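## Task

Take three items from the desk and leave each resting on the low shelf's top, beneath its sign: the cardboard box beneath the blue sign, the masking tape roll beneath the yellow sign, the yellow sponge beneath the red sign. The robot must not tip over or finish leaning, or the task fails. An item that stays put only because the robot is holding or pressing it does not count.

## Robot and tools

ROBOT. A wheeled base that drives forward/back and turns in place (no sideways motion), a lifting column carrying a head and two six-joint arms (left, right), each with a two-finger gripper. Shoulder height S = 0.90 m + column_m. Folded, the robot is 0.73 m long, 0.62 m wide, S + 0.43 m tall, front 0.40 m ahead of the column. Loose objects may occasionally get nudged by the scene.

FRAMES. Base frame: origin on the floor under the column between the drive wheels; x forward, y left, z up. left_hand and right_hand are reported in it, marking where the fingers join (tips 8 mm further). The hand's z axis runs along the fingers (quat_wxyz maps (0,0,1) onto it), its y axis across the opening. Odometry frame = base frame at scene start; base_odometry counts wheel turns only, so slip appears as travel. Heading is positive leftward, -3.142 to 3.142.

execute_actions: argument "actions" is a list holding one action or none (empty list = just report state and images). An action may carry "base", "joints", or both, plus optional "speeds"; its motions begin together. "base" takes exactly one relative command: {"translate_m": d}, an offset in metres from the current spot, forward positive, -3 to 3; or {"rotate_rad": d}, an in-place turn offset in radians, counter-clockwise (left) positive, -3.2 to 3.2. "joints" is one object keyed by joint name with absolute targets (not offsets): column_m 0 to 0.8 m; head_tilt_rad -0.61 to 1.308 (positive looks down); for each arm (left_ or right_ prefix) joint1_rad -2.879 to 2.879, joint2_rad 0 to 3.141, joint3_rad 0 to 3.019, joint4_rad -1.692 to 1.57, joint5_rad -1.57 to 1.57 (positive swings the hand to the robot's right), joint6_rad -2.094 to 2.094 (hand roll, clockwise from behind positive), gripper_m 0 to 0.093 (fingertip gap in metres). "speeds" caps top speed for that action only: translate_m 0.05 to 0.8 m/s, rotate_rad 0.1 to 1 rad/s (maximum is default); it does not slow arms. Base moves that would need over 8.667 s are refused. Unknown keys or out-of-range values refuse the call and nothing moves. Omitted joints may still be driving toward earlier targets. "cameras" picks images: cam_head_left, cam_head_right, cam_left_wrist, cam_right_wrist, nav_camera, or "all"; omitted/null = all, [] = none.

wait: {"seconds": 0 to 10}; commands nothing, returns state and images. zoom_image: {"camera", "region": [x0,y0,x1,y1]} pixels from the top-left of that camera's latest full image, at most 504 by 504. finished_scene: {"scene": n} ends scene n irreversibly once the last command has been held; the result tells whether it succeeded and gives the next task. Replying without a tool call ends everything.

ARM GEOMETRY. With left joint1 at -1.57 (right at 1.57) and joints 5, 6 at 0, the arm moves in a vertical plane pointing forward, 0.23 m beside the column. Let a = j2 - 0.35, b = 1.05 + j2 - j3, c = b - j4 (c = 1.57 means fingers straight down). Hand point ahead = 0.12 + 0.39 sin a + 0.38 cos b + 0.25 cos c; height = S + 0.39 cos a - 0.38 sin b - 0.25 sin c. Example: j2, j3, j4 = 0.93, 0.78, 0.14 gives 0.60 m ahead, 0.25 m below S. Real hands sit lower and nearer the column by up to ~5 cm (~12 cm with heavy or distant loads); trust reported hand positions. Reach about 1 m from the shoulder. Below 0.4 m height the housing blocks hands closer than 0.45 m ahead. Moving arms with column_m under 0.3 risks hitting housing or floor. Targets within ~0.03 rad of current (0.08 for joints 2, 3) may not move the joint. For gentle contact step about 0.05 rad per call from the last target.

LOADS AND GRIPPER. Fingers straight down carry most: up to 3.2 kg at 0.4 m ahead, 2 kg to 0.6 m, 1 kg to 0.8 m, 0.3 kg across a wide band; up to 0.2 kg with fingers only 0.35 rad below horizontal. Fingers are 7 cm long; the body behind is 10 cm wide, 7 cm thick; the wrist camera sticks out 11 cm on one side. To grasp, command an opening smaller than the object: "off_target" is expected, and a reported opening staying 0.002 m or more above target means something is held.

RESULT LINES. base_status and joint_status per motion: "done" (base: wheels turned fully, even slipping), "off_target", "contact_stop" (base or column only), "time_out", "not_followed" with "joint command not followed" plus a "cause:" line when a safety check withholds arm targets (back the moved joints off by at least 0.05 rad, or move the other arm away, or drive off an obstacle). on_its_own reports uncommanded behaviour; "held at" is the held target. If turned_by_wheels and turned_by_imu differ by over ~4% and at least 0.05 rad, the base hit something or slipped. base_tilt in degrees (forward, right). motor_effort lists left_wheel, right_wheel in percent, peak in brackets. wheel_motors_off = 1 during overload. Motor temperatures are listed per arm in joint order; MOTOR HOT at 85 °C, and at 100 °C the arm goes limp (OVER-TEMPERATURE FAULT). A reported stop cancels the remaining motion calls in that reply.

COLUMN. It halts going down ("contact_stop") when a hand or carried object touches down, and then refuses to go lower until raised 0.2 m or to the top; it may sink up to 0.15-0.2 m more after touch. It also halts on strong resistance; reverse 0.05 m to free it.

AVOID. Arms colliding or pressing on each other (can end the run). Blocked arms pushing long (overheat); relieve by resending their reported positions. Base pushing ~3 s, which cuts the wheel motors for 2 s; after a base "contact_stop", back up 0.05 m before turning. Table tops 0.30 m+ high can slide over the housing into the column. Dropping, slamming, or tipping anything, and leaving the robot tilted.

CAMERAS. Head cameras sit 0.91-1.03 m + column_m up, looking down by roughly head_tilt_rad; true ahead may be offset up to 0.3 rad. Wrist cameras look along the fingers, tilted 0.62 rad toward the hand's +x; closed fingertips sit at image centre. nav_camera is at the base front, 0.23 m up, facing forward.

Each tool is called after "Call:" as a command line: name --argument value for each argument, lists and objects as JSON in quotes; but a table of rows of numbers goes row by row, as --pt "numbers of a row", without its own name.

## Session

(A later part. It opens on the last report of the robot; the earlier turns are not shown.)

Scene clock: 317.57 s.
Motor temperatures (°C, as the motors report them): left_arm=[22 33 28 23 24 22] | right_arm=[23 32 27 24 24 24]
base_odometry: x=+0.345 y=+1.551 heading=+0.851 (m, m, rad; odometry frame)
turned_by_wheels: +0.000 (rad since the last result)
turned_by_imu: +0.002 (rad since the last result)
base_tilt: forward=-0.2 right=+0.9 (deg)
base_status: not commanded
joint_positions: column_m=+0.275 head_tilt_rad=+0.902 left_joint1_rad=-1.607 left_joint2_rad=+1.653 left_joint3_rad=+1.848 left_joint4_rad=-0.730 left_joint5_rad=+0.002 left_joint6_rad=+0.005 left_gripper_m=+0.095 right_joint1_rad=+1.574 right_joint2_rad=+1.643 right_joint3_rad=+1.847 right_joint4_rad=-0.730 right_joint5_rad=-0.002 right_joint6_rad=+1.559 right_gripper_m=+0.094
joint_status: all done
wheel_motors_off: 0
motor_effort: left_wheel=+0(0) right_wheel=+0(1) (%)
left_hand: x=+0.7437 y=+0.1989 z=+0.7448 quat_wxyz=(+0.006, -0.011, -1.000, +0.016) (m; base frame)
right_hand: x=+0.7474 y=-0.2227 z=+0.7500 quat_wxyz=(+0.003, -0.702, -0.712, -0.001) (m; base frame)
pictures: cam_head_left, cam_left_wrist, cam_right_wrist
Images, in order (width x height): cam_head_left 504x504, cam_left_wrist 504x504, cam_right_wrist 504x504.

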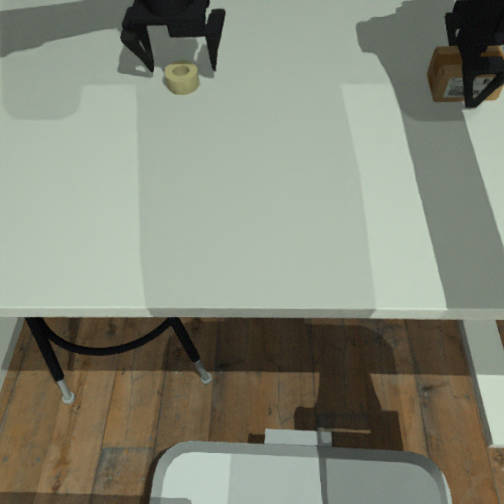

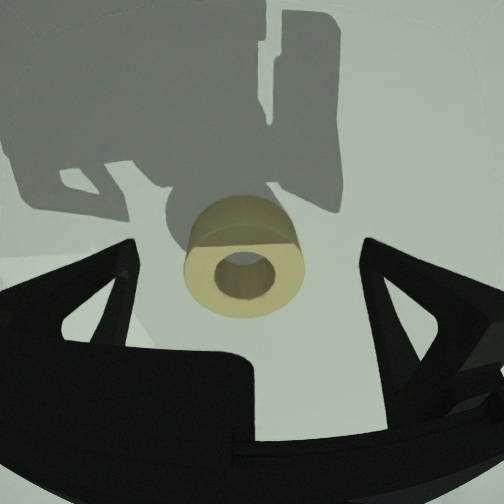

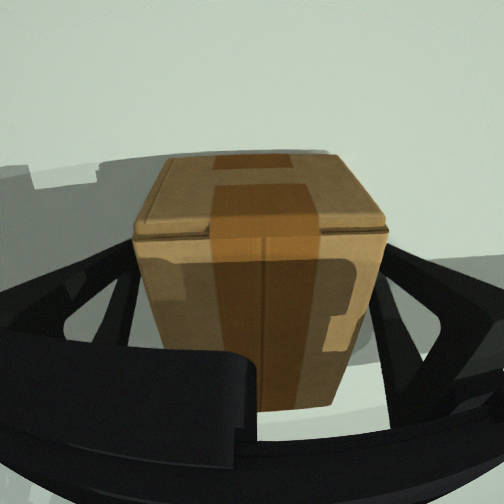

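Call:
execute_actions --actions '[{"joints": {"column_m": 0.262}}]' --cameras '["cam_head_left", "cam_left_wrist", "cam_right_wrist"]'

Scene clock: 328.23 s.
Motor temperatures (°C, as the motors report them): left_arm=[22 34 28 23 24 22] | right_arm=[23 32 27 24 24 24]
base_odometry: x=+0.345 y=+1.551 heading=+0.851 (m, m, rad; odometry frame)
turned_by_wheels: +0.000 (rad since the last result)
turned_by_imu: +0.001 (rad since the last result)
base_tilt: forward=-0.2 right=+0.9 (deg)
base_status: not commanded
joint_positions: column_m=+0.262 head_tilt_rad=+0.902 left_joint1_rad=-1.607 left_joint2_rad=+1.653 left_joint3_rad=+1.848 left_joint4_rad=-0.730 left_joint5_rad=+0.002 left_joint6_rad=+0.005 left_gripper_m=+0.095 right_joint1_rad=+1.574 right_joint2_rad=+1.626 right_joint3_rad=+1.847 right_joint4_rad=-0.730 right_joint5_rad=-0.002 right_joint6_rad=+1.559 right_gripper_m=+0.094
joint_status: all done
wheel_motors_off: 0
motor_effort: left_wheel=+0(0) right_wheel=+1(0) (%)
left_hand: x=+0.7437 y=+0.1989 z=+0.7318 quat_wxyz=(+0.006, -0.011, -1.000, +0.016) (m; base frame)
right_hand: x=+0.7548 y=-0.2227 z=+0.7480 quat_wxyz=(-0.003, -0.702, -0.712, -0.007) (m; base frame)
pictures: cam_head_left, cam_left_wrist, cam_right_wrist
Images, in order (width x height): cam_head_left 504x504, cam_left_wrist 504x504, cam_right_wrist 504x504.

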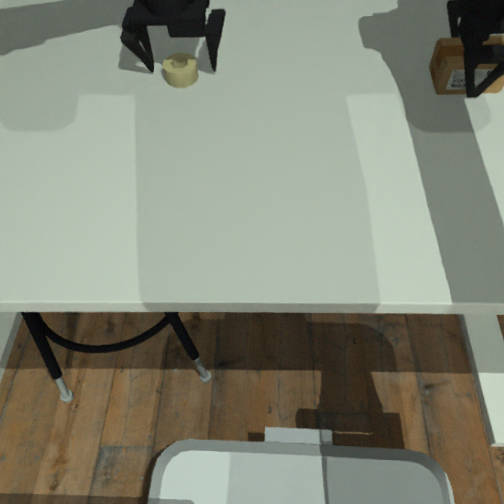

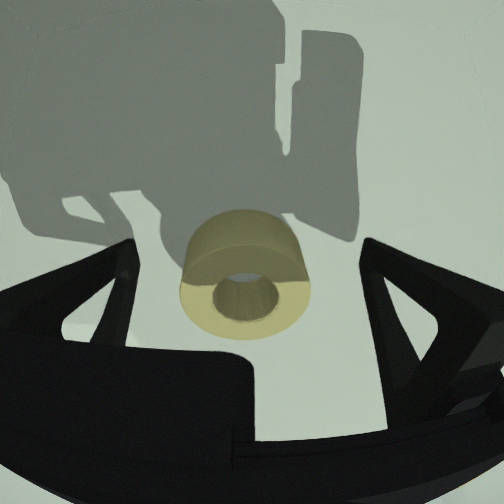

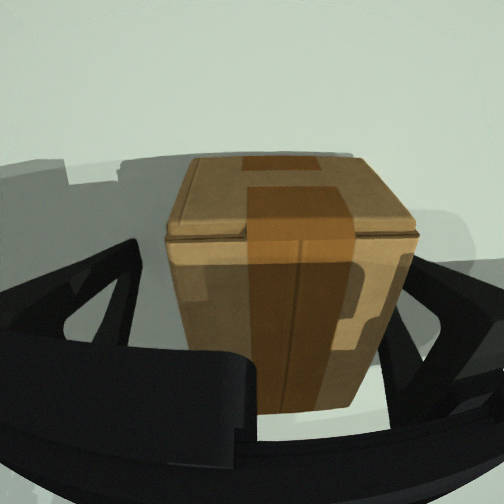

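Call:
execute_actions --actions '[{"joints": {"left_gripper_m": 0.03, "right_gripper_m": 0.045}}]' --cameras '["cam_head_left", "cam_left_wrist", "cam_right_wrist"]'

Scene clock: 337.57 s.
Motor temperatures (°C, as the motors report them): left_arm=[22 34 28 23 24 22] | right_arm=[23 32 27 24 24 24]
base_odometry: x=+0.345 y=+1.551 heading=+0.851 (m, m, rad; odometry frame)
turned_by_wheels: +0.000 (rad since the last result)
turned_by_imu: +0.001 (rad since the last result)
base_tilt: forward=-0.3 right=+0.9 (deg)
base_status: not commanded
joint_positions: column_m=+0.262 head_tilt_rad=+0.902 left_joint1_rad=-1.607 left_joint2_rad=+1.653 left_joint3_rad=+1.848 left_joint4_rad=-0.730 left_joint5_rad=+0.002 left_joint6_rad=+0.005 left_gripper_m=+0.048 right_joint1_rad=+1.574 right_joint2_rad=+1.626 right_joint3_rad=+1.847 right_joint4_rad=-0.729 right_joint5_rad=-0.002 right_joint6_rad=+1.559 right_gripper_m=+0.059
joint_status: left_gripper_m off_target (ended at +0.048, target +0.030); right_gripper_m off_target (ended at +0.059, target +0.045)
wheel_motors_off: 0
motor_effort: left_wheel=+0(0) right_wheel=+0(1) (%)
left_hand: x=+0.7437 y=+0.1989 z=+0.7318 quat_wxyz=(+0.006, -0.011, -1.000, +0.016) (m; base frame)
right_hand: x=+0.7553 y=-0.2227 z=+0.7481 quat_wxyz=(-0.004, -0.702, -0.712, -0.007) (m; base frame)
pictures: cam_head_left, cam_left_wrist, cam_right_wrist
Images, in order (width x height): cam_head_left 504x504, cam_left_wrist 504x504, cam_right_wrist 504x504.

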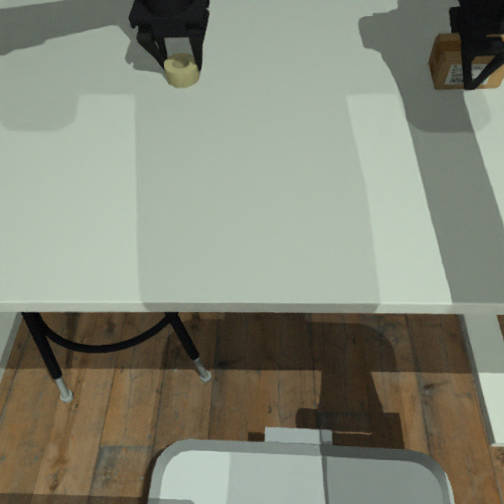

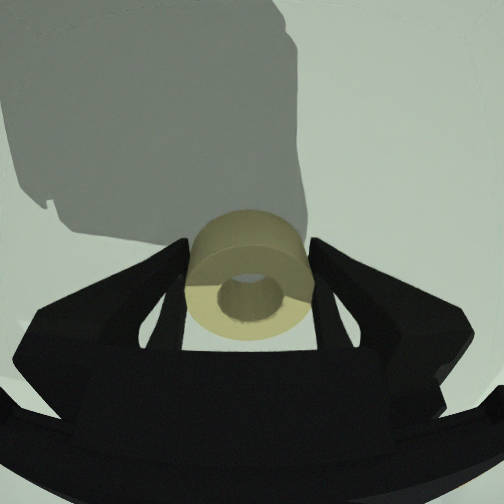

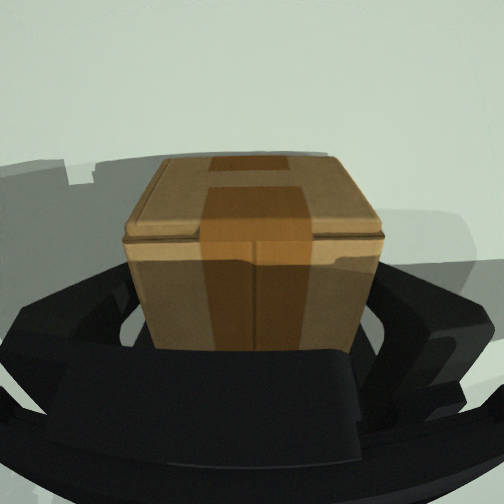

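Call:
execute_actions --actions '[{"joints": {"column_m": 0.34}}]' --cameras '["cam_head_left", "cam_left_wrist", "cam_right_wrist"]'

Scene clock: 351.60 s.
Motor temperatures (°C, as the motors report them): left_arm=[22 34 28 23 24 22] | right_arm=[23 32 28 24 24 24]
base_odometry: x=+0.345 y=+1.551 heading=+0.851 (m, m, rad; odometry frame)
turned_by_wheels: +0.000 (rad since the last result)
turned_by_imu: +0.002 (rad since the last result)
base_tilt: forward=-0.2 right=+0.9 (deg)
base_status: not commanded
joint_positions: column_m=+0.340 head_tilt_rad=+0.902 left_joint1_rad=-1.607 left_joint2_rad=+1.653 left_joint3_rad=+1.848 left_joint4_rad=-0.730 left_joint5_rad=+0.002 left_joint6_rad=+0.005 left_gripper_m=+0.048 right_joint1_rad=+1.574 right_joint2_rad=+1.644 right_joint3_rad=+1.847 right_joint4_rad=-0.729 right_joint5_rad=-0.002 right_joint6_rad=+1.559 right_gripper_m=+0.059
joint_status: all done
wheel_motors_off: 0
motor_effort: left_wheel=+0(0) right_wheel=+0(1) (%)
left_hand: x=+0.7437 y=+0.1989 z=+0.8096 quat_wxyz=(+0.006, -0.011, -1.000, +0.016) (m; base frame)
right_hand: x=+0.7476 y=-0.2227 z=+0.8144 quat_wxyz=(+0.003, -0.702, -0.712, -0.001) (m; base frame)
pictures: cam_head_left, cam_left_wrist, cam_right_wrist
Images, in order (width x height): cam_head_left 504x504, cam_left_wrist 504x504, cam_right_wrist 504x504.

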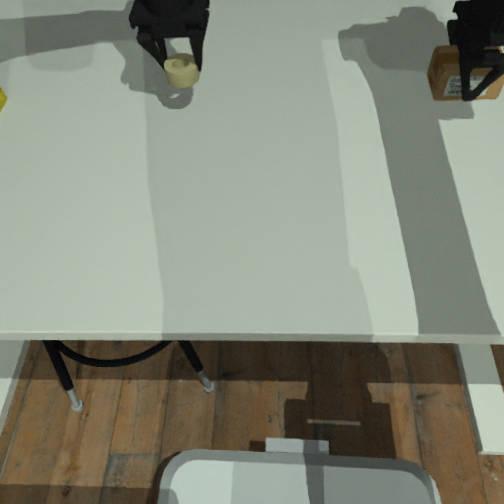

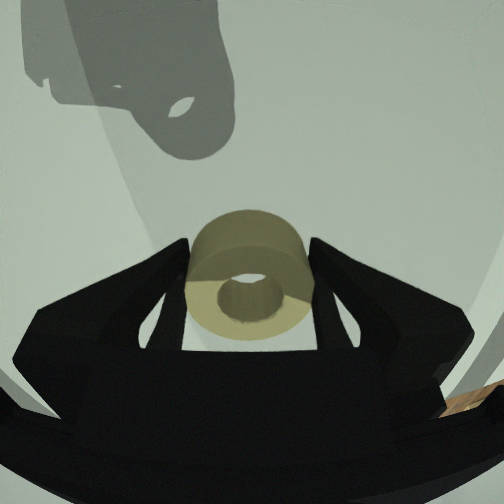

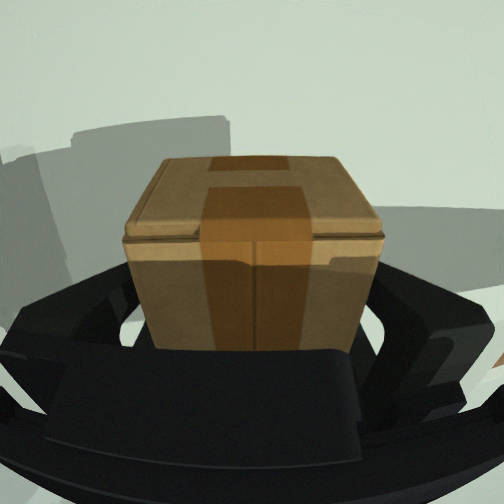

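Call:
execute_actions --actions '[{"base": {"translate_m": -2.15}, "joints": {"head_tilt_rad": 0.6, "left_joint1_rad": -1.57, "left_joint2_rad": 0.95, "left_joint3_rad": 0.87, "left_joint4_rad": -0.43}}]' --cameras '["cam_head_left", "cam_left_wrist"]'

Call:
execute_actions --actions '[{"base": {"rotate_rad": 2.97}, "joints": {"column_m": 0.25}}]' --cameras '["cam_head_left", "cam_head_right", "cam_right_wrist", "nav_camera"]'

Scene clock: 457.90 s.
Motor temperatures (°C, as the motors report them): left_arm=[22 35 29 23 24 22] | right_arm=[23 35 28 24 24 24]
base_odometry: x=-1.071 y=-0.066 heading=+0.852 (m, m, rad; odometry frame)
turned_by_wheels: +0.001 (rad since the last result)
turned_by_imu: +0.005 (rad since the last result)
base_tilt: forward=-0.3 right=+0.9 (deg)
base_status: done
joint_positions: column_m=+0.340 head_tilt_rad=+0.617 left_joint1_rad=-1.575 left_joint2_rad=+0.946 left_joint3_rad=+0.854 left_joint4_rad=-0.430 left_joint5_rad=+0.002 left_joint6_rad=+0.005 left_gripper_m=+0.048 right_joint1_rad=+1.574 right_joint2_rad=+1.644 right_joint3_rad=+1.847 right_joint4_rad=-0.729 right_joint5_rad=-0.002 right_joint6_rad=+1.559 right_gripper_m=+0.059
joint_status: all done
wheel_motors_off: 0
motor_effort: left_wheel=+1(78) right_wheel=-1(52) (%)
left_hand: x=+0.5013 y=+0.2222 z=+0.9670 quat_wxyz=(-0.001, -0.004, -1.000, +0.003) (m; base frame)
right_hand: x=+0.7477 y=-0.2227 z=+0.8144 quat_wxyz=(+0.002, -0.702, -0.712, -0.001) (m; base frame)
pictures: cam_head_left, cam_left_wrist
Images, in order (width x height): cam_head_left 504x504, cam_left_wrist 504x504.

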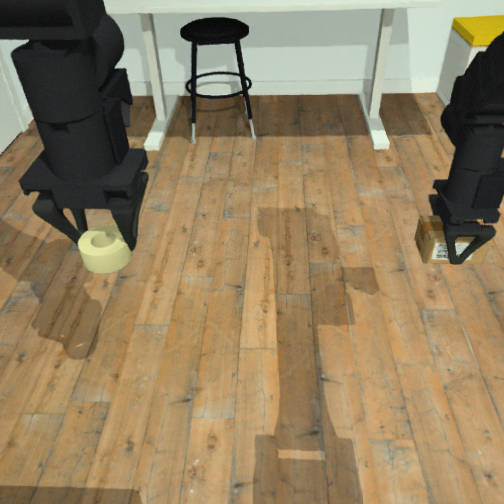

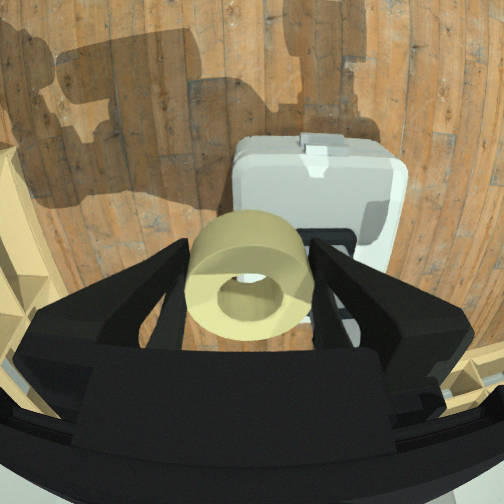

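Scene clock: 462.90 s.
Motor temperatures (°C, as the motors report them): left_arm=[22 35 29 23 24 22] | right_arm=[23 35 28 24 24 24]
base_odometry: x=-1.072 y=-0.066 heading=-2.465 (m, m, rad; odometry frame)
turned_by_wheels: +2.966 (rad since the last result)
turned_by_imu: +2.967 (rad since the last result)
base_tilt: forward=-0.2 right=+0.9 (deg)
base_status: done
joint_positions: column_m=+0.250 head_tilt_rad=+0.617 left_joint1_rad=-1.575 left_joint2_rad=+0.946 left_joint3_rad=+0.854 left_joint4_rad=-0.430 left_joint5_rad=+0.002 left_joint6_rad=+0.005 left_gripper_m=+0.048 right_joint1_rad=+1.572 right_joint2_rad=+1.645 right_joint3_rad=+1.847 right_joint4_rad=-0.729 right_joint5_rad=+0.000 right_joint6_rad=+1.559 right_gripper_m=+0.059
joint_status: all done
wheel_motors_off: 0
motor_effort: left_wheel=-10(69) right_wheel=+10(69) (%)
left_hand: x=+0.5016 y=+0.2222 z=+0.8772 quat_wxyz=(-0.001, -0.004, -1.000, +0.003) (m; base frame)
right_hand: x=+0.7475 y=-0.2245 z=+0.7243 quat_wxyz=(+0.001, -0.703, -0.711, +0.000) (m; base frame)
pictures: cam_head_left, cam_head_right, cam_right_wrist, nav_camera
Images, in order (width x height): cam_head_left 504x504, cam_head_right 504x504, cam_right_wrist 504x504, nav_camera 504x504.

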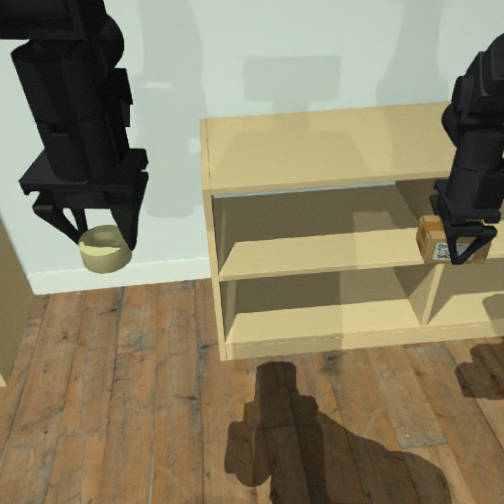

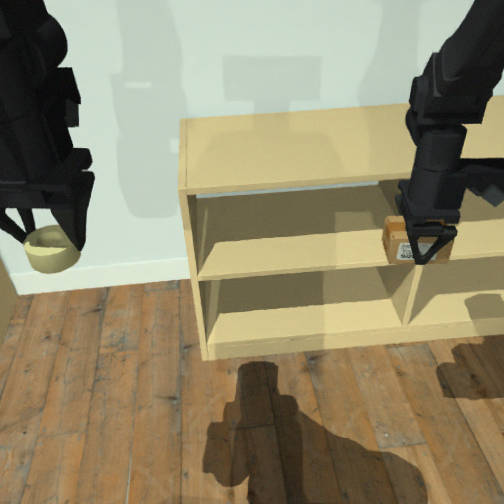

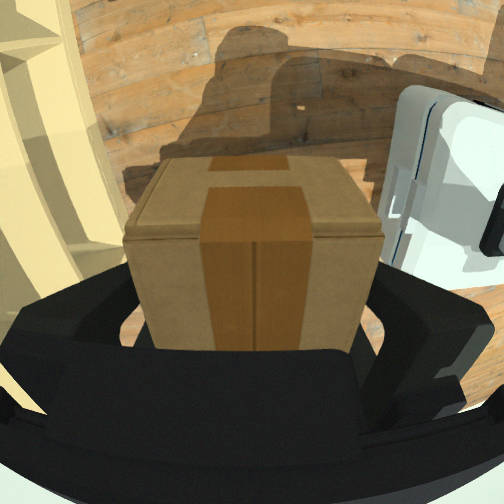

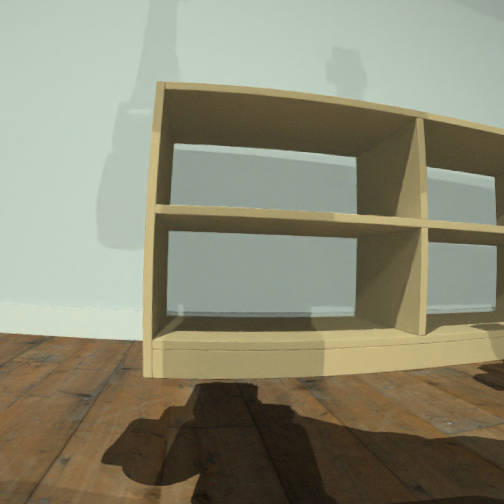

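Call:
execute_actions --actions '[{"base": {"translate_m": 0.52}, "joints": {"head_tilt_rad": 0.8, "column_m": 0.21}}]' --cameras '["cam_head_right", "cam_right_wrist", "cam_left_wrist", "nav_camera"]'

Scene clock: 480.27 s.
Motor temperatures (°C, as the motors report them): left_arm=[22 34 28 23 24 22] | right_arm=[23 36 28 24 24 24]
base_odometry: x=-1.477 y=-0.392 heading=-2.464 (m, m, rad; odometry frame)
turned_by_wheels: +0.001 (rad since the last result)
turned_by_imu: +0.003 (rad since the last result)
base_tilt: forward=-0.3 right=+0.9 (deg)
base_status: done
joint_positions: column_m=+0.210 head_tilt_rad=+0.802 left_joint1_rad=-1.575 left_joint2_rad=+0.946 left_joint3_rad=+0.856 left_joint4_rad=-0.430 left_joint5_rad=+0.002 left_joint6_rad=+0.005 left_gripper_m=+0.048 right_joint1_rad=+1.572 right_joint2_rad=+1.645 right_joint3_rad=+1.847 right_joint4_rad=-0.729 right_joint5_rad=+0.000 right_joint6_rad=+1.559 right_gripper_m=+0.059
joint_status: all done
wheel_motors_off: 0
motor_effort: left_wheel=+1(60) right_wheel=-1(63) (%)
left_hand: x=+0.5025 y=+0.2222 z=+0.8375 quat_wxyz=(-0.002, -0.004, -1.000, +0.003) (m; base frame)
right_hand: x=+0.7472 y=-0.2245 z=+0.6839 quat_wxyz=(+0.002, -0.703, -0.711, +0.001) (m; base frame)
pictures: cam_head_right, cam_left_wrist, cam_right_wrist, nav_camera
Images, in order (width x height): cam_head_right 504x504, cam_left_wrist 504x504, cam_right_wrist 504x504, nav_camera 504x504.

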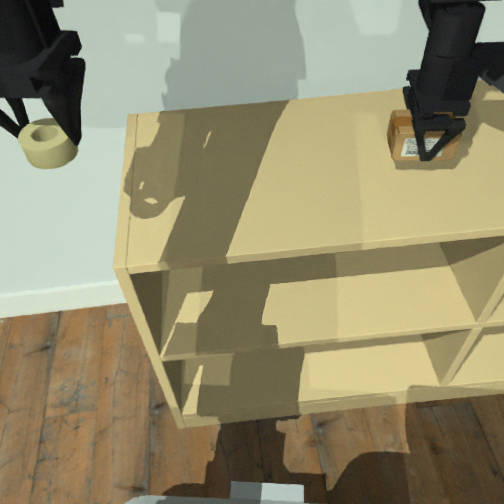

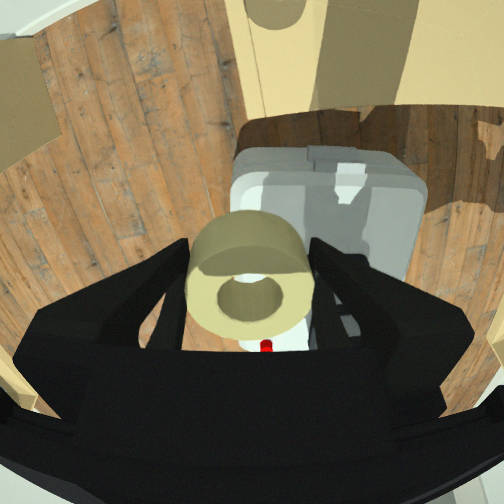

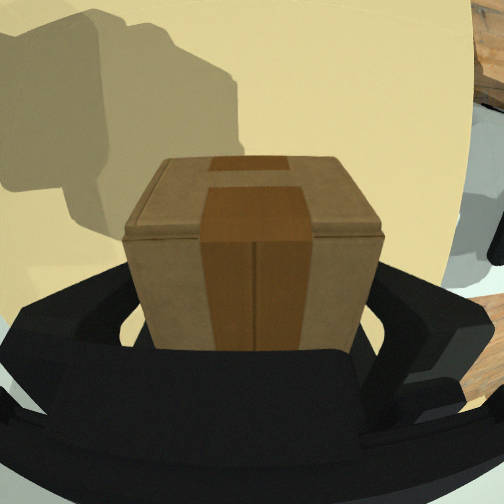

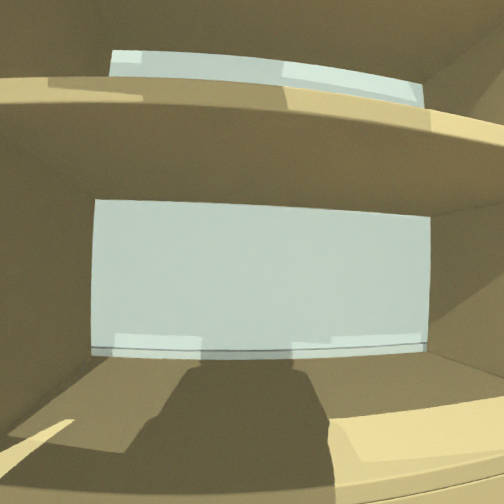

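Call:
execute_actions --actions '[{"joints": {"column_m": 0.17}}]' --cameras '["cam_head_right", "cam_right_wrist"]'

Scene clock: 487.57 s.
Motor temperatures (°C, as the motors report them): left_arm=[22 33 28 23 24 22] | right_arm=[23 36 28 24 24 24]
base_odometry: x=-1.477 y=-0.392 heading=-2.464 (m, m, rad; odometry frame)
turned_by_wheels: +0.000 (rad since the last result)
turned_by_imu: +0.001 (rad since the last result)
base_tilt: forward=-0.2 right=+0.9 (deg)
base_status: not commanded
joint_positions: column_m=+0.170 head_tilt_rad=+0.802 left_joint1_rad=-1.575 left_joint2_rad=+0.946 left_joint3_rad=+0.856 left_joint4_rad=-0.430 left_joint5_rad=+0.002 left_joint6_rad=+0.005 left_gripper_m=+0.048 right_joint1_rad=+1.572 right_joint2_rad=+1.646 right_joint3_rad=+1.847 right_joint4_rad=-0.729 right_joint5_rad=+0.000 right_joint6_rad=+1.559 right_gripper_m=+0.059
joint_status: all done
wheel_motors_off: 0
motor_effort: left_wheel=+2(1) right_wheel=-1(1) (%)
left_hand: x=+0.5025 y=+0.2222 z=+0.7975 quat_wxyz=(-0.002, -0.004, -1.000, +0.003) (m; base frame)
right_hand: x=+0.7468 y=-0.2245 z=+0.6434 quat_wxyz=(+0.002, -0.703, -0.711, +0.001) (m; base frame)
pictures: cam_head_right, cam_right_wrist
Images, in order (width x height): cam_head_right 504x504, cam_right_wrist 504x504.

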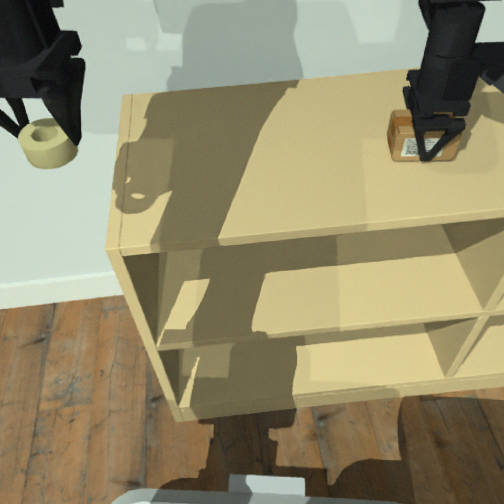

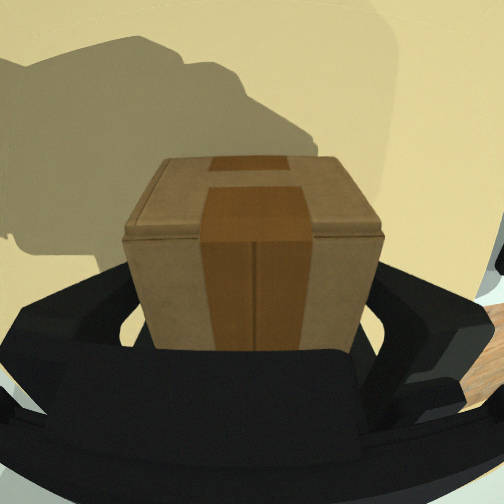

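Call:
execute_actions --actions '[{"joints": {"column_m": 0.159}}]' --cameras '["cam_right_wrist"]'

Scene clock: 493.03 s.
Motor temperatures (°C, as the motors report them): left_arm=[22 33 28 23 24 22] | right_arm=[23 36 28 24 24 24]
base_odometry: x=-1.477 y=-0.392 heading=-2.464 (m, m, rad; odometry frame)
turned_by_wheels: +0.000 (rad since the last result)
turned_by_imu: +0.001 (rad since the last result)
base_tilt: forward=-0.2 right=+0.9 (deg)
base_status: not commanded
joint_positions: column_m=+0.159 head_tilt_rad=+0.802 left_joint1_rad=-1.575 left_joint2_rad=+0.946 left_joint3_rad=+0.856 left_joint4_rad=-0.430 left_joint5_rad=+0.002 left_joint6_rad=+0.005 left_gripper_m=+0.048 right_joint1_rad=+1.572 right_joint2_rad=+1.637 right_joint3_rad=+1.847 right_joint4_rad=-0.731 right_joint5_rad=-0.001 right_joint6_rad=+1.560 right_gripper_m=+0.059
joint_status: all done
wheel_motors_off: 0
motor_effort: left_wheel=+1(2) right_wheel=-1(2) (%)
left_hand: x=+0.5025 y=+0.2222 z=+0.7865 quat_wxyz=(-0.002, -0.004, -1.000, +0.003) (m; base frame)
right_hand: x=+0.7500 y=-0.2245 z=+0.6379 quat_wxyz=(+0.000, -0.703, -0.711, -0.002) (m; base frame)
pictures: cam_right_wrist
Images, in order (width x height): cam_right_wrist 504x504.

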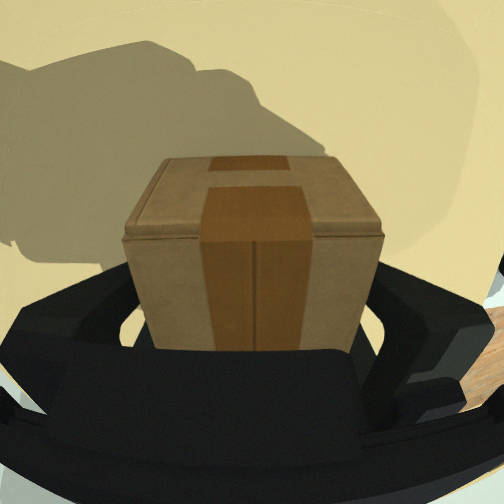

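Call:
execute_actions --actions '[{"joints": {"right_gripper_m": 0.093}}]' --cameras '[]'

Call:
execute_actions --actions '[{"joints": {"column_m": 0.24}}]' --cameras '["cam_head_right", "cam_right_wrist"]'

Scene clock: 498.93 s.
Motor temperatures (°C, as the motors report them): left_arm=[22 33 28 23 24 22] | right_arm=[23 36 29 24 24 24]
base_odometry: x=-1.477 y=-0.392 heading=-2.464 (m, m, rad; odometry frame)
turned_by_wheels: +0.000 (rad since the last result)
turned_by_imu: +0.001 (rad since the last result)
base_tilt: forward=-0.3 right=+0.9 (deg)
base_status: not commanded
joint_positions: column_m=+0.159 head_tilt_rad=+0.802 left_joint1_rad=-1.575 left_joint2_rad=+0.946 left_joint3_rad=+0.856 left_joint4_rad=-0.430 left_joint5_rad=+0.002 left_joint6_rad=+0.005 left_gripper_m=+0.048 right_joint1_rad=+1.572 right_joint2_rad=+1.636 right_joint3_rad=+1.847 right_joint4_rad=-0.731 right_joint5_rad=-0.001 right_joint6_rad=+1.560 right_gripper_m=+0.093
joint_status: all done
wheel_motors_off: 0
motor_effort: left_wheel=+2(2) right_wheel=-1(1) (%)
left_hand: x=+0.5025 y=+0.2222 z=+0.7865 quat_wxyz=(-0.002, -0.004, -1.000, +0.003) (m; base frame)
right_hand: x=+0.7505 y=-0.2245 z=+0.6386 quat_wxyz=(-0.001, -0.703, -0.711, -0.002) (m; base frame)
pictures: none
No camera images: the call's "cameras" was empty. Leave "cameras" out to get every camera's image.

Scene clock: 500.57 s.
Motor temperatures (°C, as the motors report them): left_arm=[22 33 28 23 24 22] | right_arm=[23 36 29 24 24 24]
base_odometry: x=-1.477 y=-0.392 heading=-2.464 (m, m, rad; odometry frame)
turned_by_wheels: +0.000 (rad since the last result)
turned_by_imu: +0.001 (rad since the last result)
base_tilt: forward=-0.2 right=+0.9 (deg)
base_status: not commanded
joint_positions: column_m=+0.240 head_tilt_rad=+0.802 left_joint1_rad=-1.575 left_joint2_rad=+0.946 left_joint3_rad=+0.856 left_joint4_rad=-0.430 left_joint5_rad=+0.002 left_joint6_rad=+0.005 left_gripper_m=+0.048 right_joint1_rad=+1.572 right_joint2_rad=+1.638 right_joint3_rad=+1.847 right_joint4_rad=-0.731 right_joint5_rad=-0.001 right_joint6_rad=+1.560 right_gripper_m=+0.093
joint_status: all done
wheel_motors_off: 0
motor_effort: left_wheel=+2(3) right_wheel=-2(2) (%)
left_hand: x=+0.5025 y=+0.2222 z=+0.8674 quat_wxyz=(-0.002, -0.004, -1.000, +0.003) (m; base frame)
right_hand: x=+0.7497 y=-0.2245 z=+0.7182 quat_wxyz=(+0.000, -0.703, -0.711, -0.001) (m; base frame)
pictures: cam_head_right, cam_right_wrist
Images, in order (width x height): cam_head_right 504x504, cam_right_wrist 504x504.

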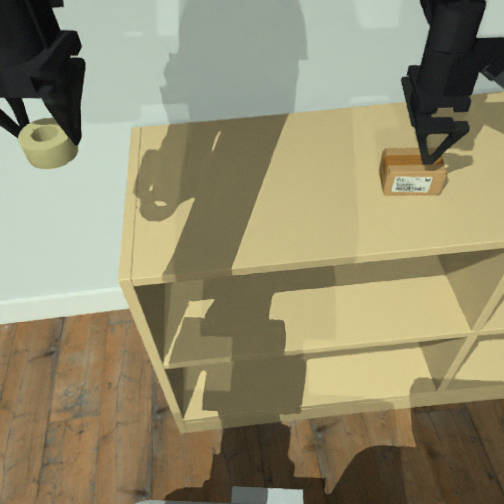

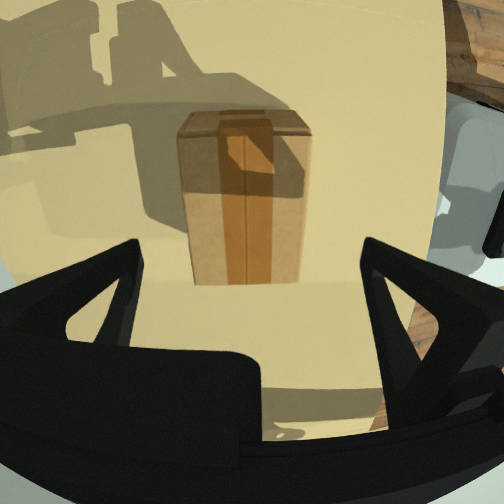

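Call:
execute_actions --actions '[{"base": {"translate_m": -0.12}, "joints": {"right_joint2_rad": 0.95, "right_joint3_rad": 0.87, "right_joint4_rad": -0.43, "head_tilt_rad": 0.6}}]' --cameras '[]'

Call:
execute_actions --actions '[{"base": {"rotate_rad": 1.79}, "joints": {"head_tilt_rad": 0.45}}]' --cameras '["cam_head_left", "nav_camera"]'

Scene clock: 541.97 s.
Motor temperatures (°C, as the motors report them): left_arm=[22 33 28 23 24 22] | right_arm=[23 36 29 24 24 24]
base_odometry: x=-1.383 y=-0.317 heading=-2.465 (m, m, rad; odometry frame)
turned_by_wheels: -0.001 (rad since the last result)
turned_by_imu: +0.001 (rad since the last result)
base_tilt: forward=-0.2 right=+0.8 (deg)
base_status: done
joint_positions: column_m=+0.240 head_tilt_rad=+0.617 left_joint1_rad=-1.575 left_joint2_rad=+0.946 left_joint3_rad=+0.856 left_joint4_rad=-0.430 left_joint5_rad=+0.002 left_joint6_rad=+0.005 left_gripper_m=+0.048 right_joint1_rad=+1.572 right_joint2_rad=+0.951 right_joint3_rad=+0.860 right_joint4_rad=-0.433 right_joint5_rad=-0.001 right_joint6_rad=+1.560 right_gripper_m=+0.093
joint_status: all done
wheel_motors_off: 0
motor_effort: left_wheel=-1(29) right_wheel=+2(35) (%)
left_hand: x=+0.5025 y=+0.2222 z=+0.8674 quat_wxyz=(-0.002, -0.004, -1.000, +0.003) (m; base frame)
right_hand: x=+0.5030 y=-0.2248 z=+0.8660 quat_wxyz=(+0.001, -0.703, -0.711, -0.001) (m; base frame)
pictures: none
No camera images: the call's "cameras" was empty. Leave "cameras" out to get every camera's image.

Scene clock: 545.73 s.
Motor temperatures (°C, as the motors report them): left_arm=[22 33 28 23 24 22] | right_arm=[23 36 28 24 24 24]
base_odometry: x=-1.383 y=-0.317 heading=-0.679 (m, m, rad; odometry frame)
turned_by_wheels: +1.786 (rad since the last result)
turned_by_imu: +1.786 (rad since the last result)
base_tilt: forward=-0.2 right=+0.9 (deg)
base_status: done
joint_positions: column_m=+0.240 head_tilt_rad=+0.468 left_joint1_rad=-1.575 left_joint2_rad=+0.946 left_joint3_rad=+0.856 left_joint4_rad=-0.430 left_joint5_rad=+0.002 left_joint6_rad=+0.005 left_gripper_m=+0.048 right_joint1_rad=+1.572 right_joint2_rad=+0.951 right_joint3_rad=+0.860 right_joint4_rad=-0.433 right_joint5_rad=-0.001 right_joint6_rad=+1.560 right_gripper_m=+0.093
joint_status: all done
wheel_motors_off: 0
motor_effort: left_wheel=-10(71) right_wheel=+10(58) (%)
left_hand: x=+0.5025 y=+0.2222 z=+0.8674 quat_wxyz=(-0.002, -0.004, -1.000, +0.003) (m; base frame)
right_hand: x=+0.5030 y=-0.2248 z=+0.8660 quat_wxyz=(+0.001, -0.703, -0.711, -0.001) (m; base frame)
pictures: cam_head_left, nav_camera
Images, in order (width x height): cam_head_left 504x504, nav_camera 504x504.

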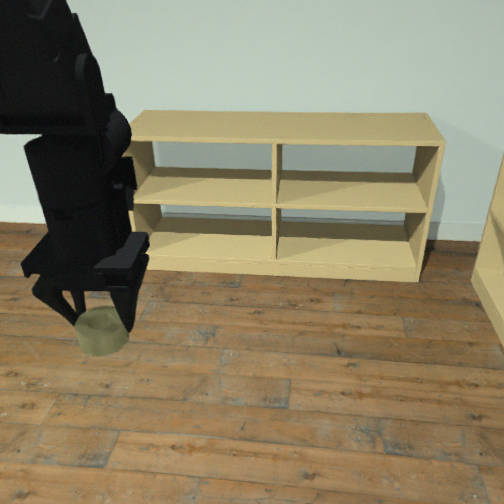

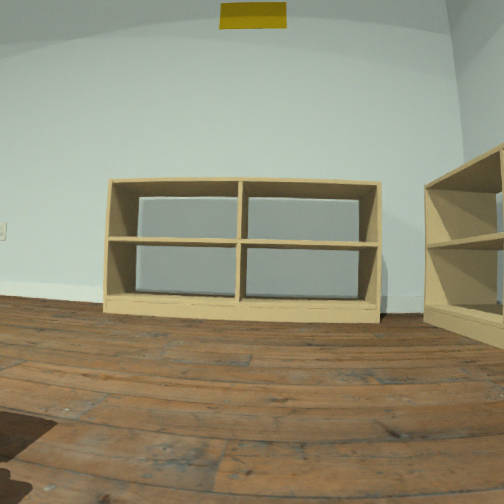

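Call:
execute_actions --actions '[{"base": {"translate_m": 1.35}, "joints": {"head_tilt_rad": 0.8, "column_m": 0.2, "left_joint2_rad": 1.65, "left_joint3_rad": 1.86, "left_joint4_rad": -0.73}}]' --cameras '["cam_head_left", "cam_left_wrist", "nav_camera"]'

Scene clock: 563.67 s.
Motor temperatures (°C, as the motors report them): left_arm=[22 33 29 23 24 22] | right_arm=[23 34 28 24 24 24]
base_odometry: x=-0.333 y=-1.165 heading=-0.678 (m, m, rad; odometry frame)
turned_by_wheels: +0.001 (rad since the last result)
turned_by_imu: +0.003 (rad since the last result)
base_tilt: forward=-0.2 right=+0.9 (deg)
base_status: done
joint_positions: column_m=+0.200 head_tilt_rad=+0.802 left_joint1_rad=-1.575 left_joint2_rad=+1.656 left_joint3_rad=+1.844 left_joint4_rad=-0.727 left_joint5_rad=+0.002 left_joint6_rad=+0.005 left_gripper_m=+0.048 right_joint1_rad=+1.572 right_joint2_rad=+0.951 right_joint3_rad=+0.860 right_joint4_rad=-0.433 right_joint5_rad=-0.001 right_joint6_rad=+1.560 right_gripper_m=+0.093
joint_status: all done
wheel_motors_off: 0
motor_effort: left_wheel=+2(61) right_wheel=-1(63) (%)
left_hand: x=+0.7412 y=+0.2210 z=+0.6663 quat_wxyz=(+0.008, -0.004, -1.000, +0.003) (m; base frame)
right_hand: x=+0.5030 y=-0.2248 z=+0.8262 quat_wxyz=(+0.001, -0.703, -0.711, -0.001) (m; base frame)
pictures: cam_head_left, cam_left_wrist, nav_camera
Images, in order (width x height): cam_head_left 504x504, cam_left_wrist 504x504, nav_camera 504x504.

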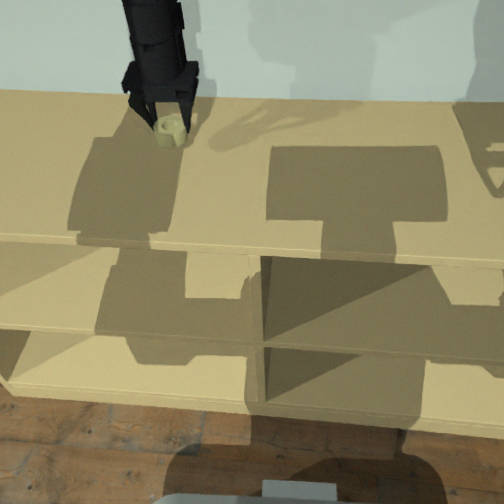

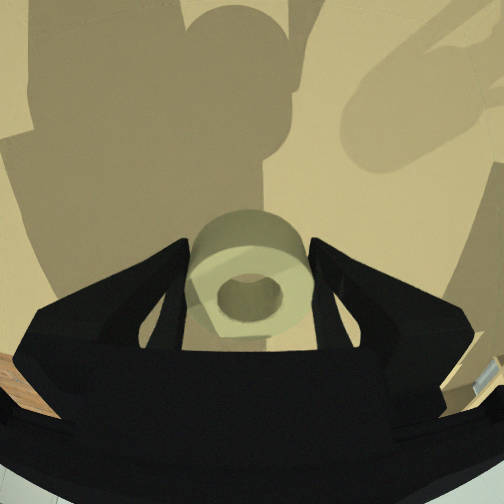

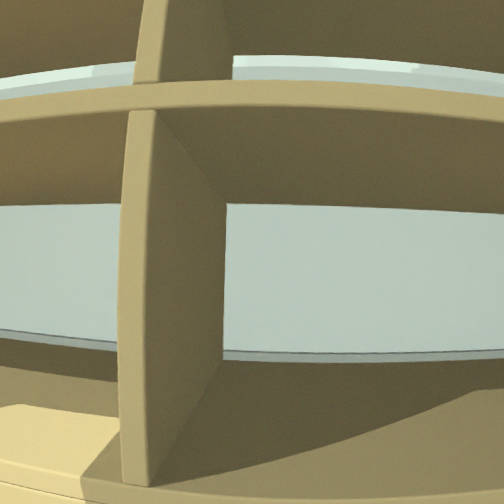

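Call:
execute_actions --actions '[{"joints": {"column_m": 0.157}}]' --cameras '["cam_head_left", "cam_left_wrist"]'

Scene clock: 569.23 s.
Motor temperatures (°C, as the motors report them): left_arm=[22 34 29 23 24 22] | right_arm=[23 34 28 24 24 24]
base_odometry: x=-0.333 y=-1.165 heading=-0.678 (m, m, rad; odometry frame)
turned_by_wheels: +0.000 (rad since the last result)
turned_by_imu: +0.002 (rad since the last result)
base_tilt: forward=-0.3 right=+0.9 (deg)
base_status: not commanded
joint_positions: column_m=+0.157 head_tilt_rad=+0.802 left_joint1_rad=-1.575 left_joint2_rad=+1.656 left_joint3_rad=+1.844 left_joint4_rad=-0.727 left_joint5_rad=+0.002 left_joint6_rad=+0.005 left_gripper_m=+0.048 right_joint1_rad=+1.572 right_joint2_rad=+0.951 right_joint3_rad=+0.860 right_joint4_rad=-0.433 right_joint5_rad=-0.001 right_joint6_rad=+1.560 right_gripper_m=+0.093
joint_status: all done
wheel_motors_off: 0
motor_effort: left_wheel=+2(3) right_wheel=-2(2) (%)
left_hand: x=+0.7412 y=+0.2210 z=+0.6233 quat_wxyz=(+0.008, -0.004, -1.000, +0.003) (m; base frame)
right_hand: x=+0.5030 y=-0.2248 z=+0.7832 quat_wxyz=(+0.001, -0.703, -0.711, -0.001) (m; base frame)
pictures: cam_head_left, cam_left_wrist
Images, in order (width x height): cam_head_left 504x504, cam_left_wrist 504x504.

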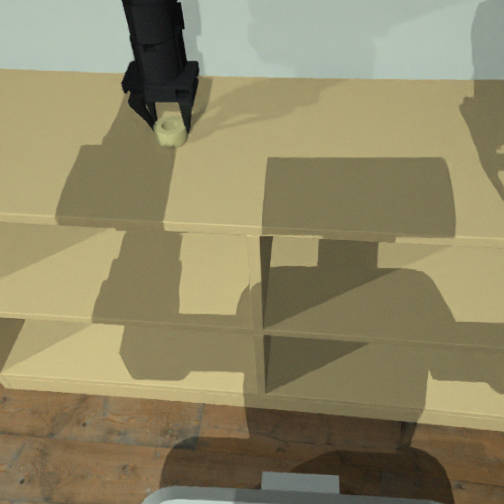

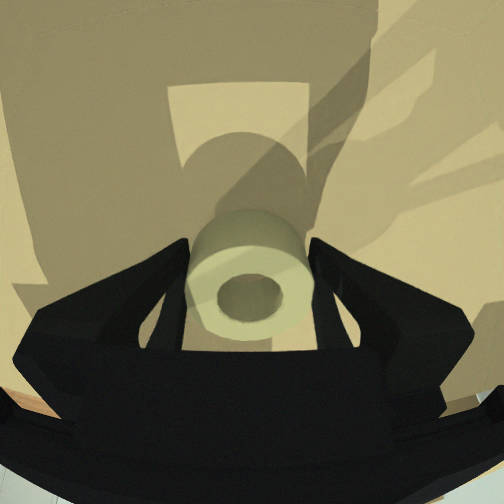

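Call:
execute_actions --actions '[{"joints": {"left_gripper_m": 0.093}}]' --cameras '["cam_left_wrist"]'

Call:
execute_actions --actions '[{"joints": {"column_m": 0.21}}]' --cameras '["cam_head_left"]'

Scene clock: 577.87 s.
Motor temperatures (°C, as the motors report them): left_arm=[22 35 29 23 24 22] | right_arm=[23 34 28 24 24 24]
base_odometry: x=-0.333 y=-1.165 heading=-0.678 (m, m, rad; odometry frame)
turned_by_wheels: +0.000 (rad since the last result)
turned_by_imu: +0.001 (rad since the last result)
base_tilt: forward=-0.2 right=+0.8 (deg)
base_status: not commanded
joint_positions: column_m=+0.157 head_tilt_rad=+0.802 left_joint1_rad=-1.575 left_joint2_rad=+1.656 left_joint3_rad=+1.844 left_joint4_rad=-0.727 left_joint5_rad=+0.002 left_joint6_rad=+0.005 left_gripper_m=+0.093 right_joint1_rad=+1.572 right_joint2_rad=+0.951 right_joint3_rad=+0.860 right_joint4_rad=-0.433 right_joint5_rad=-0.001 right_joint6_rad=+1.560 right_gripper_m=+0.093
joint_status: all done
wheel_motors_off: 0
motor_effort: left_wheel=+2(2) right_wheel=-2(2) (%)
left_hand: x=+0.7412 y=+0.2210 z=+0.6233 quat_wxyz=(+0.008, -0.004, -1.000, +0.003) (m; base frame)
right_hand: x=+0.5030 y=-0.2248 z=+0.7832 quat_wxyz=(+0.001, -0.703, -0.711, -0.001) (m; base frame)
pictures: cam_left_wrist
Images, in order (width x height): cam_left_wrist 504x504.

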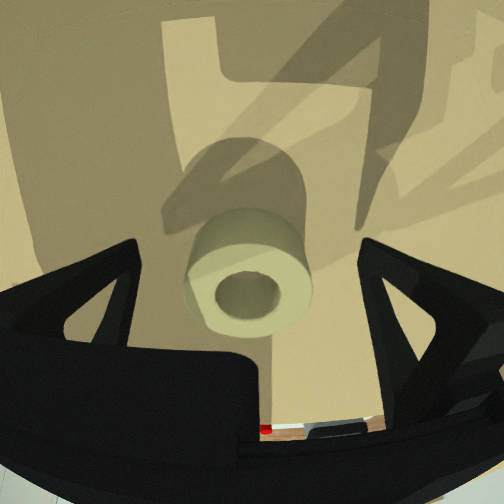

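Scene clock: 579.13 s.
Motor temperatures (°C, as the motors report them): left_arm=[22 35 30 23 24 22] | right_arm=[23 34 28 24 24 24]
base_odometry: x=-0.333 y=-1.165 heading=-0.678 (m, m, rad; odometry frame)
turned_by_wheels: +0.000 (rad since the last result)
turned_by_imu: +0.000 (rad since the last result)
base_tilt: forward=-0.2 right=+0.9 (deg)
base_status: not commanded
joint_positions: column_m=+0.210 head_tilt_rad=+0.802 left_joint1_rad=-1.575 left_joint2_rad=+1.656 left_joint3_rad=+1.844 left_joint4_rad=-0.727 left_joint5_rad=+0.002 left_joint6_rad=+0.005 left_gripper_m=+0.093 right_joint1_rad=+1.572 right_joint2_rad=+0.951 right_joint3_rad=+0.860 right_joint4_rad=-0.433 right_joint5_rad=-0.001 right_joint6_rad=+1.560 right_gripper_m=+0.093
joint_status: all done
wheel_motors_off: 0
motor_effort: left_wheel=+2(2) right_wheel=-2(2) (%)
left_hand: x=+0.7412 y=+0.2210 z=+0.6761 quat_wxyz=(+0.008, -0.004, -1.000, +0.003) (m; base frame)
right_hand: x=+0.5030 y=-0.2248 z=+0.8360 quat_wxyz=(+0.001, -0.703, -0.711, -0.001) (m; base frame)
pictures: cam_head_left
Images, in order (width x height): cam_head_left 504x504.

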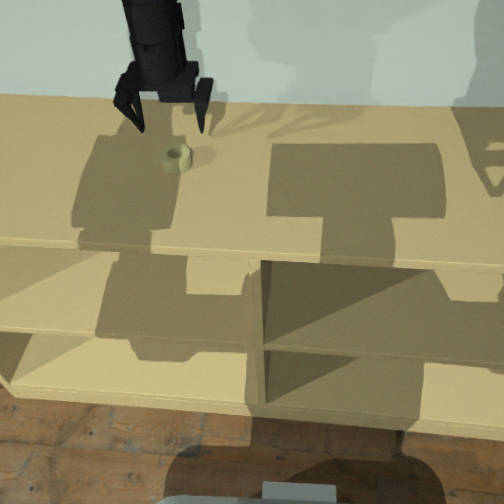

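Call:
execute_actions --actions '[{"base": {"translate_m": -1.47}, "joints": {"column_m": 0.38, "head_tilt_rad": 0.5}}]' --cameras '[]'

Call:
execute_actions --actions '[{"base": {"rotate_rad": 1.577}, "joints": {"left_joint6_rad": -1.57}}]' --cameras '["cam_head_left", "nav_camera"]'

Scene clock: 609.50 s.
Motor temperatures (°C, as the motors report them): left_arm=[22 36 30 23 24 22] | right_arm=[23 33 27 24 24 24]
base_odometry: x=-1.477 y=-0.242 heading=-0.678 (m, m, rad; odometry frame)
turned_by_wheels: +0.001 (rad since the last result)
turned_by_imu: +0.004 (rad since the last result)
base_tilt: forward=-0.3 right=+0.9 (deg)
base_status: done
joint_positions: column_m=+0.380 head_tilt_rad=+0.518 left_joint1_rad=-1.575 left_joint2_rad=+1.656 left_joint3_rad=+1.844 left_joint4_rad=-0.727 left_joint5_rad=+0.002 left_joint6_rad=+0.005 left_gripper_m=+0.093 right_joint1_rad=+1.572 right_joint2_rad=+0.951 right_joint3_rad=+0.860 right_joint4_rad=-0.433 right_joint5_rad=-0.001 right_joint6_rad=+1.560 right_gripper_m=+0.093
joint_status: all done
wheel_motors_off: 0
motor_effort: left_wheel=+1(77) right_wheel=-2(50) (%)
left_hand: x=+0.7412 y=+0.2210 z=+0.8461 quat_wxyz=(+0.008, -0.004, -1.000, +0.003) (m; base frame)
right_hand: x=+0.5030 y=-0.2248 z=+1.0060 quat_wxyz=(+0.001, -0.703, -0.711, -0.001) (m; base frame)
pictures: none
No camera images: the call's "cameras" was empty. Leave "cameras" out to get every camera's image.

Scene clock: 613.13 s.
Motor temperatures (°C, as the motors report them): left_arm=[22 36 30 23 24 22] | right_arm=[23 33 27 24 24 24]
base_odometry: x=-1.477 y=-0.242 heading=+0.895 (m, m, rad; odometry frame)
turned_by_wheels: +1.573 (rad since the last result)
turned_by_imu: +1.572 (rad since the last result)
base_tilt: forward=-0.2 right=+0.9 (deg)
base_status: done
joint_positions: column_m=+0.380 head_tilt_rad=+0.518 left_joint1_rad=-1.569 left_joint2_rad=+1.656 left_joint3_rad=+1.844 left_joint4_rad=-0.727 left_joint5_rad=+0.002 left_joint6_rad=-1.558 left_gripper_m=+0.093 right_joint1_rad=+1.572 right_joint2_rad=+0.951 right_joint3_rad=+0.860 right_joint4_rad=-0.433 right_joint5_rad=+0.000 right_joint6_rad=+1.560 right_gripper_m=+0.093
joint_status: all done
wheel_motors_off: 0
motor_effort: left_wheel=-10(67) right_wheel=+10(70) (%)
left_hand: x=+0.7412 y=+0.2253 z=+0.8461 quat_wxyz=(+0.006, +0.703, -0.711, -0.005) (m; base frame)
right_hand: x=+0.5030 y=-0.2250 z=+1.0060 quat_wxyz=(+0.000, -0.703, -0.711, +0.000) (m; base frame)
pictures: cam_head_left, nav_camera
Images, in order (width x height): cam_head_left 504x504, nav_camera 504x504.

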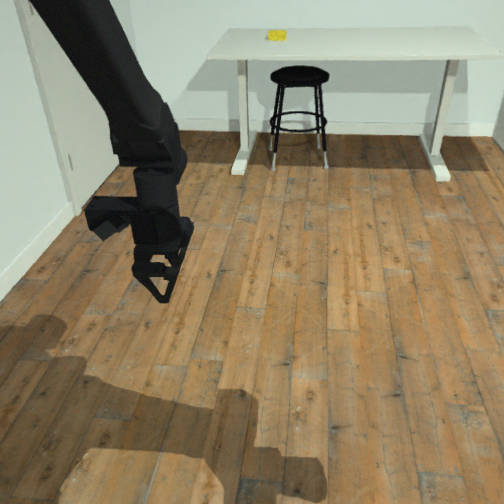

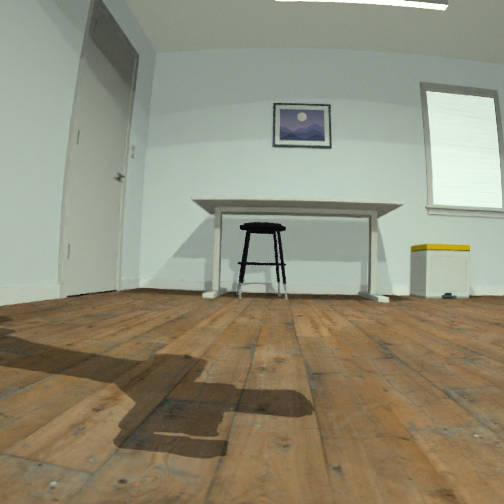

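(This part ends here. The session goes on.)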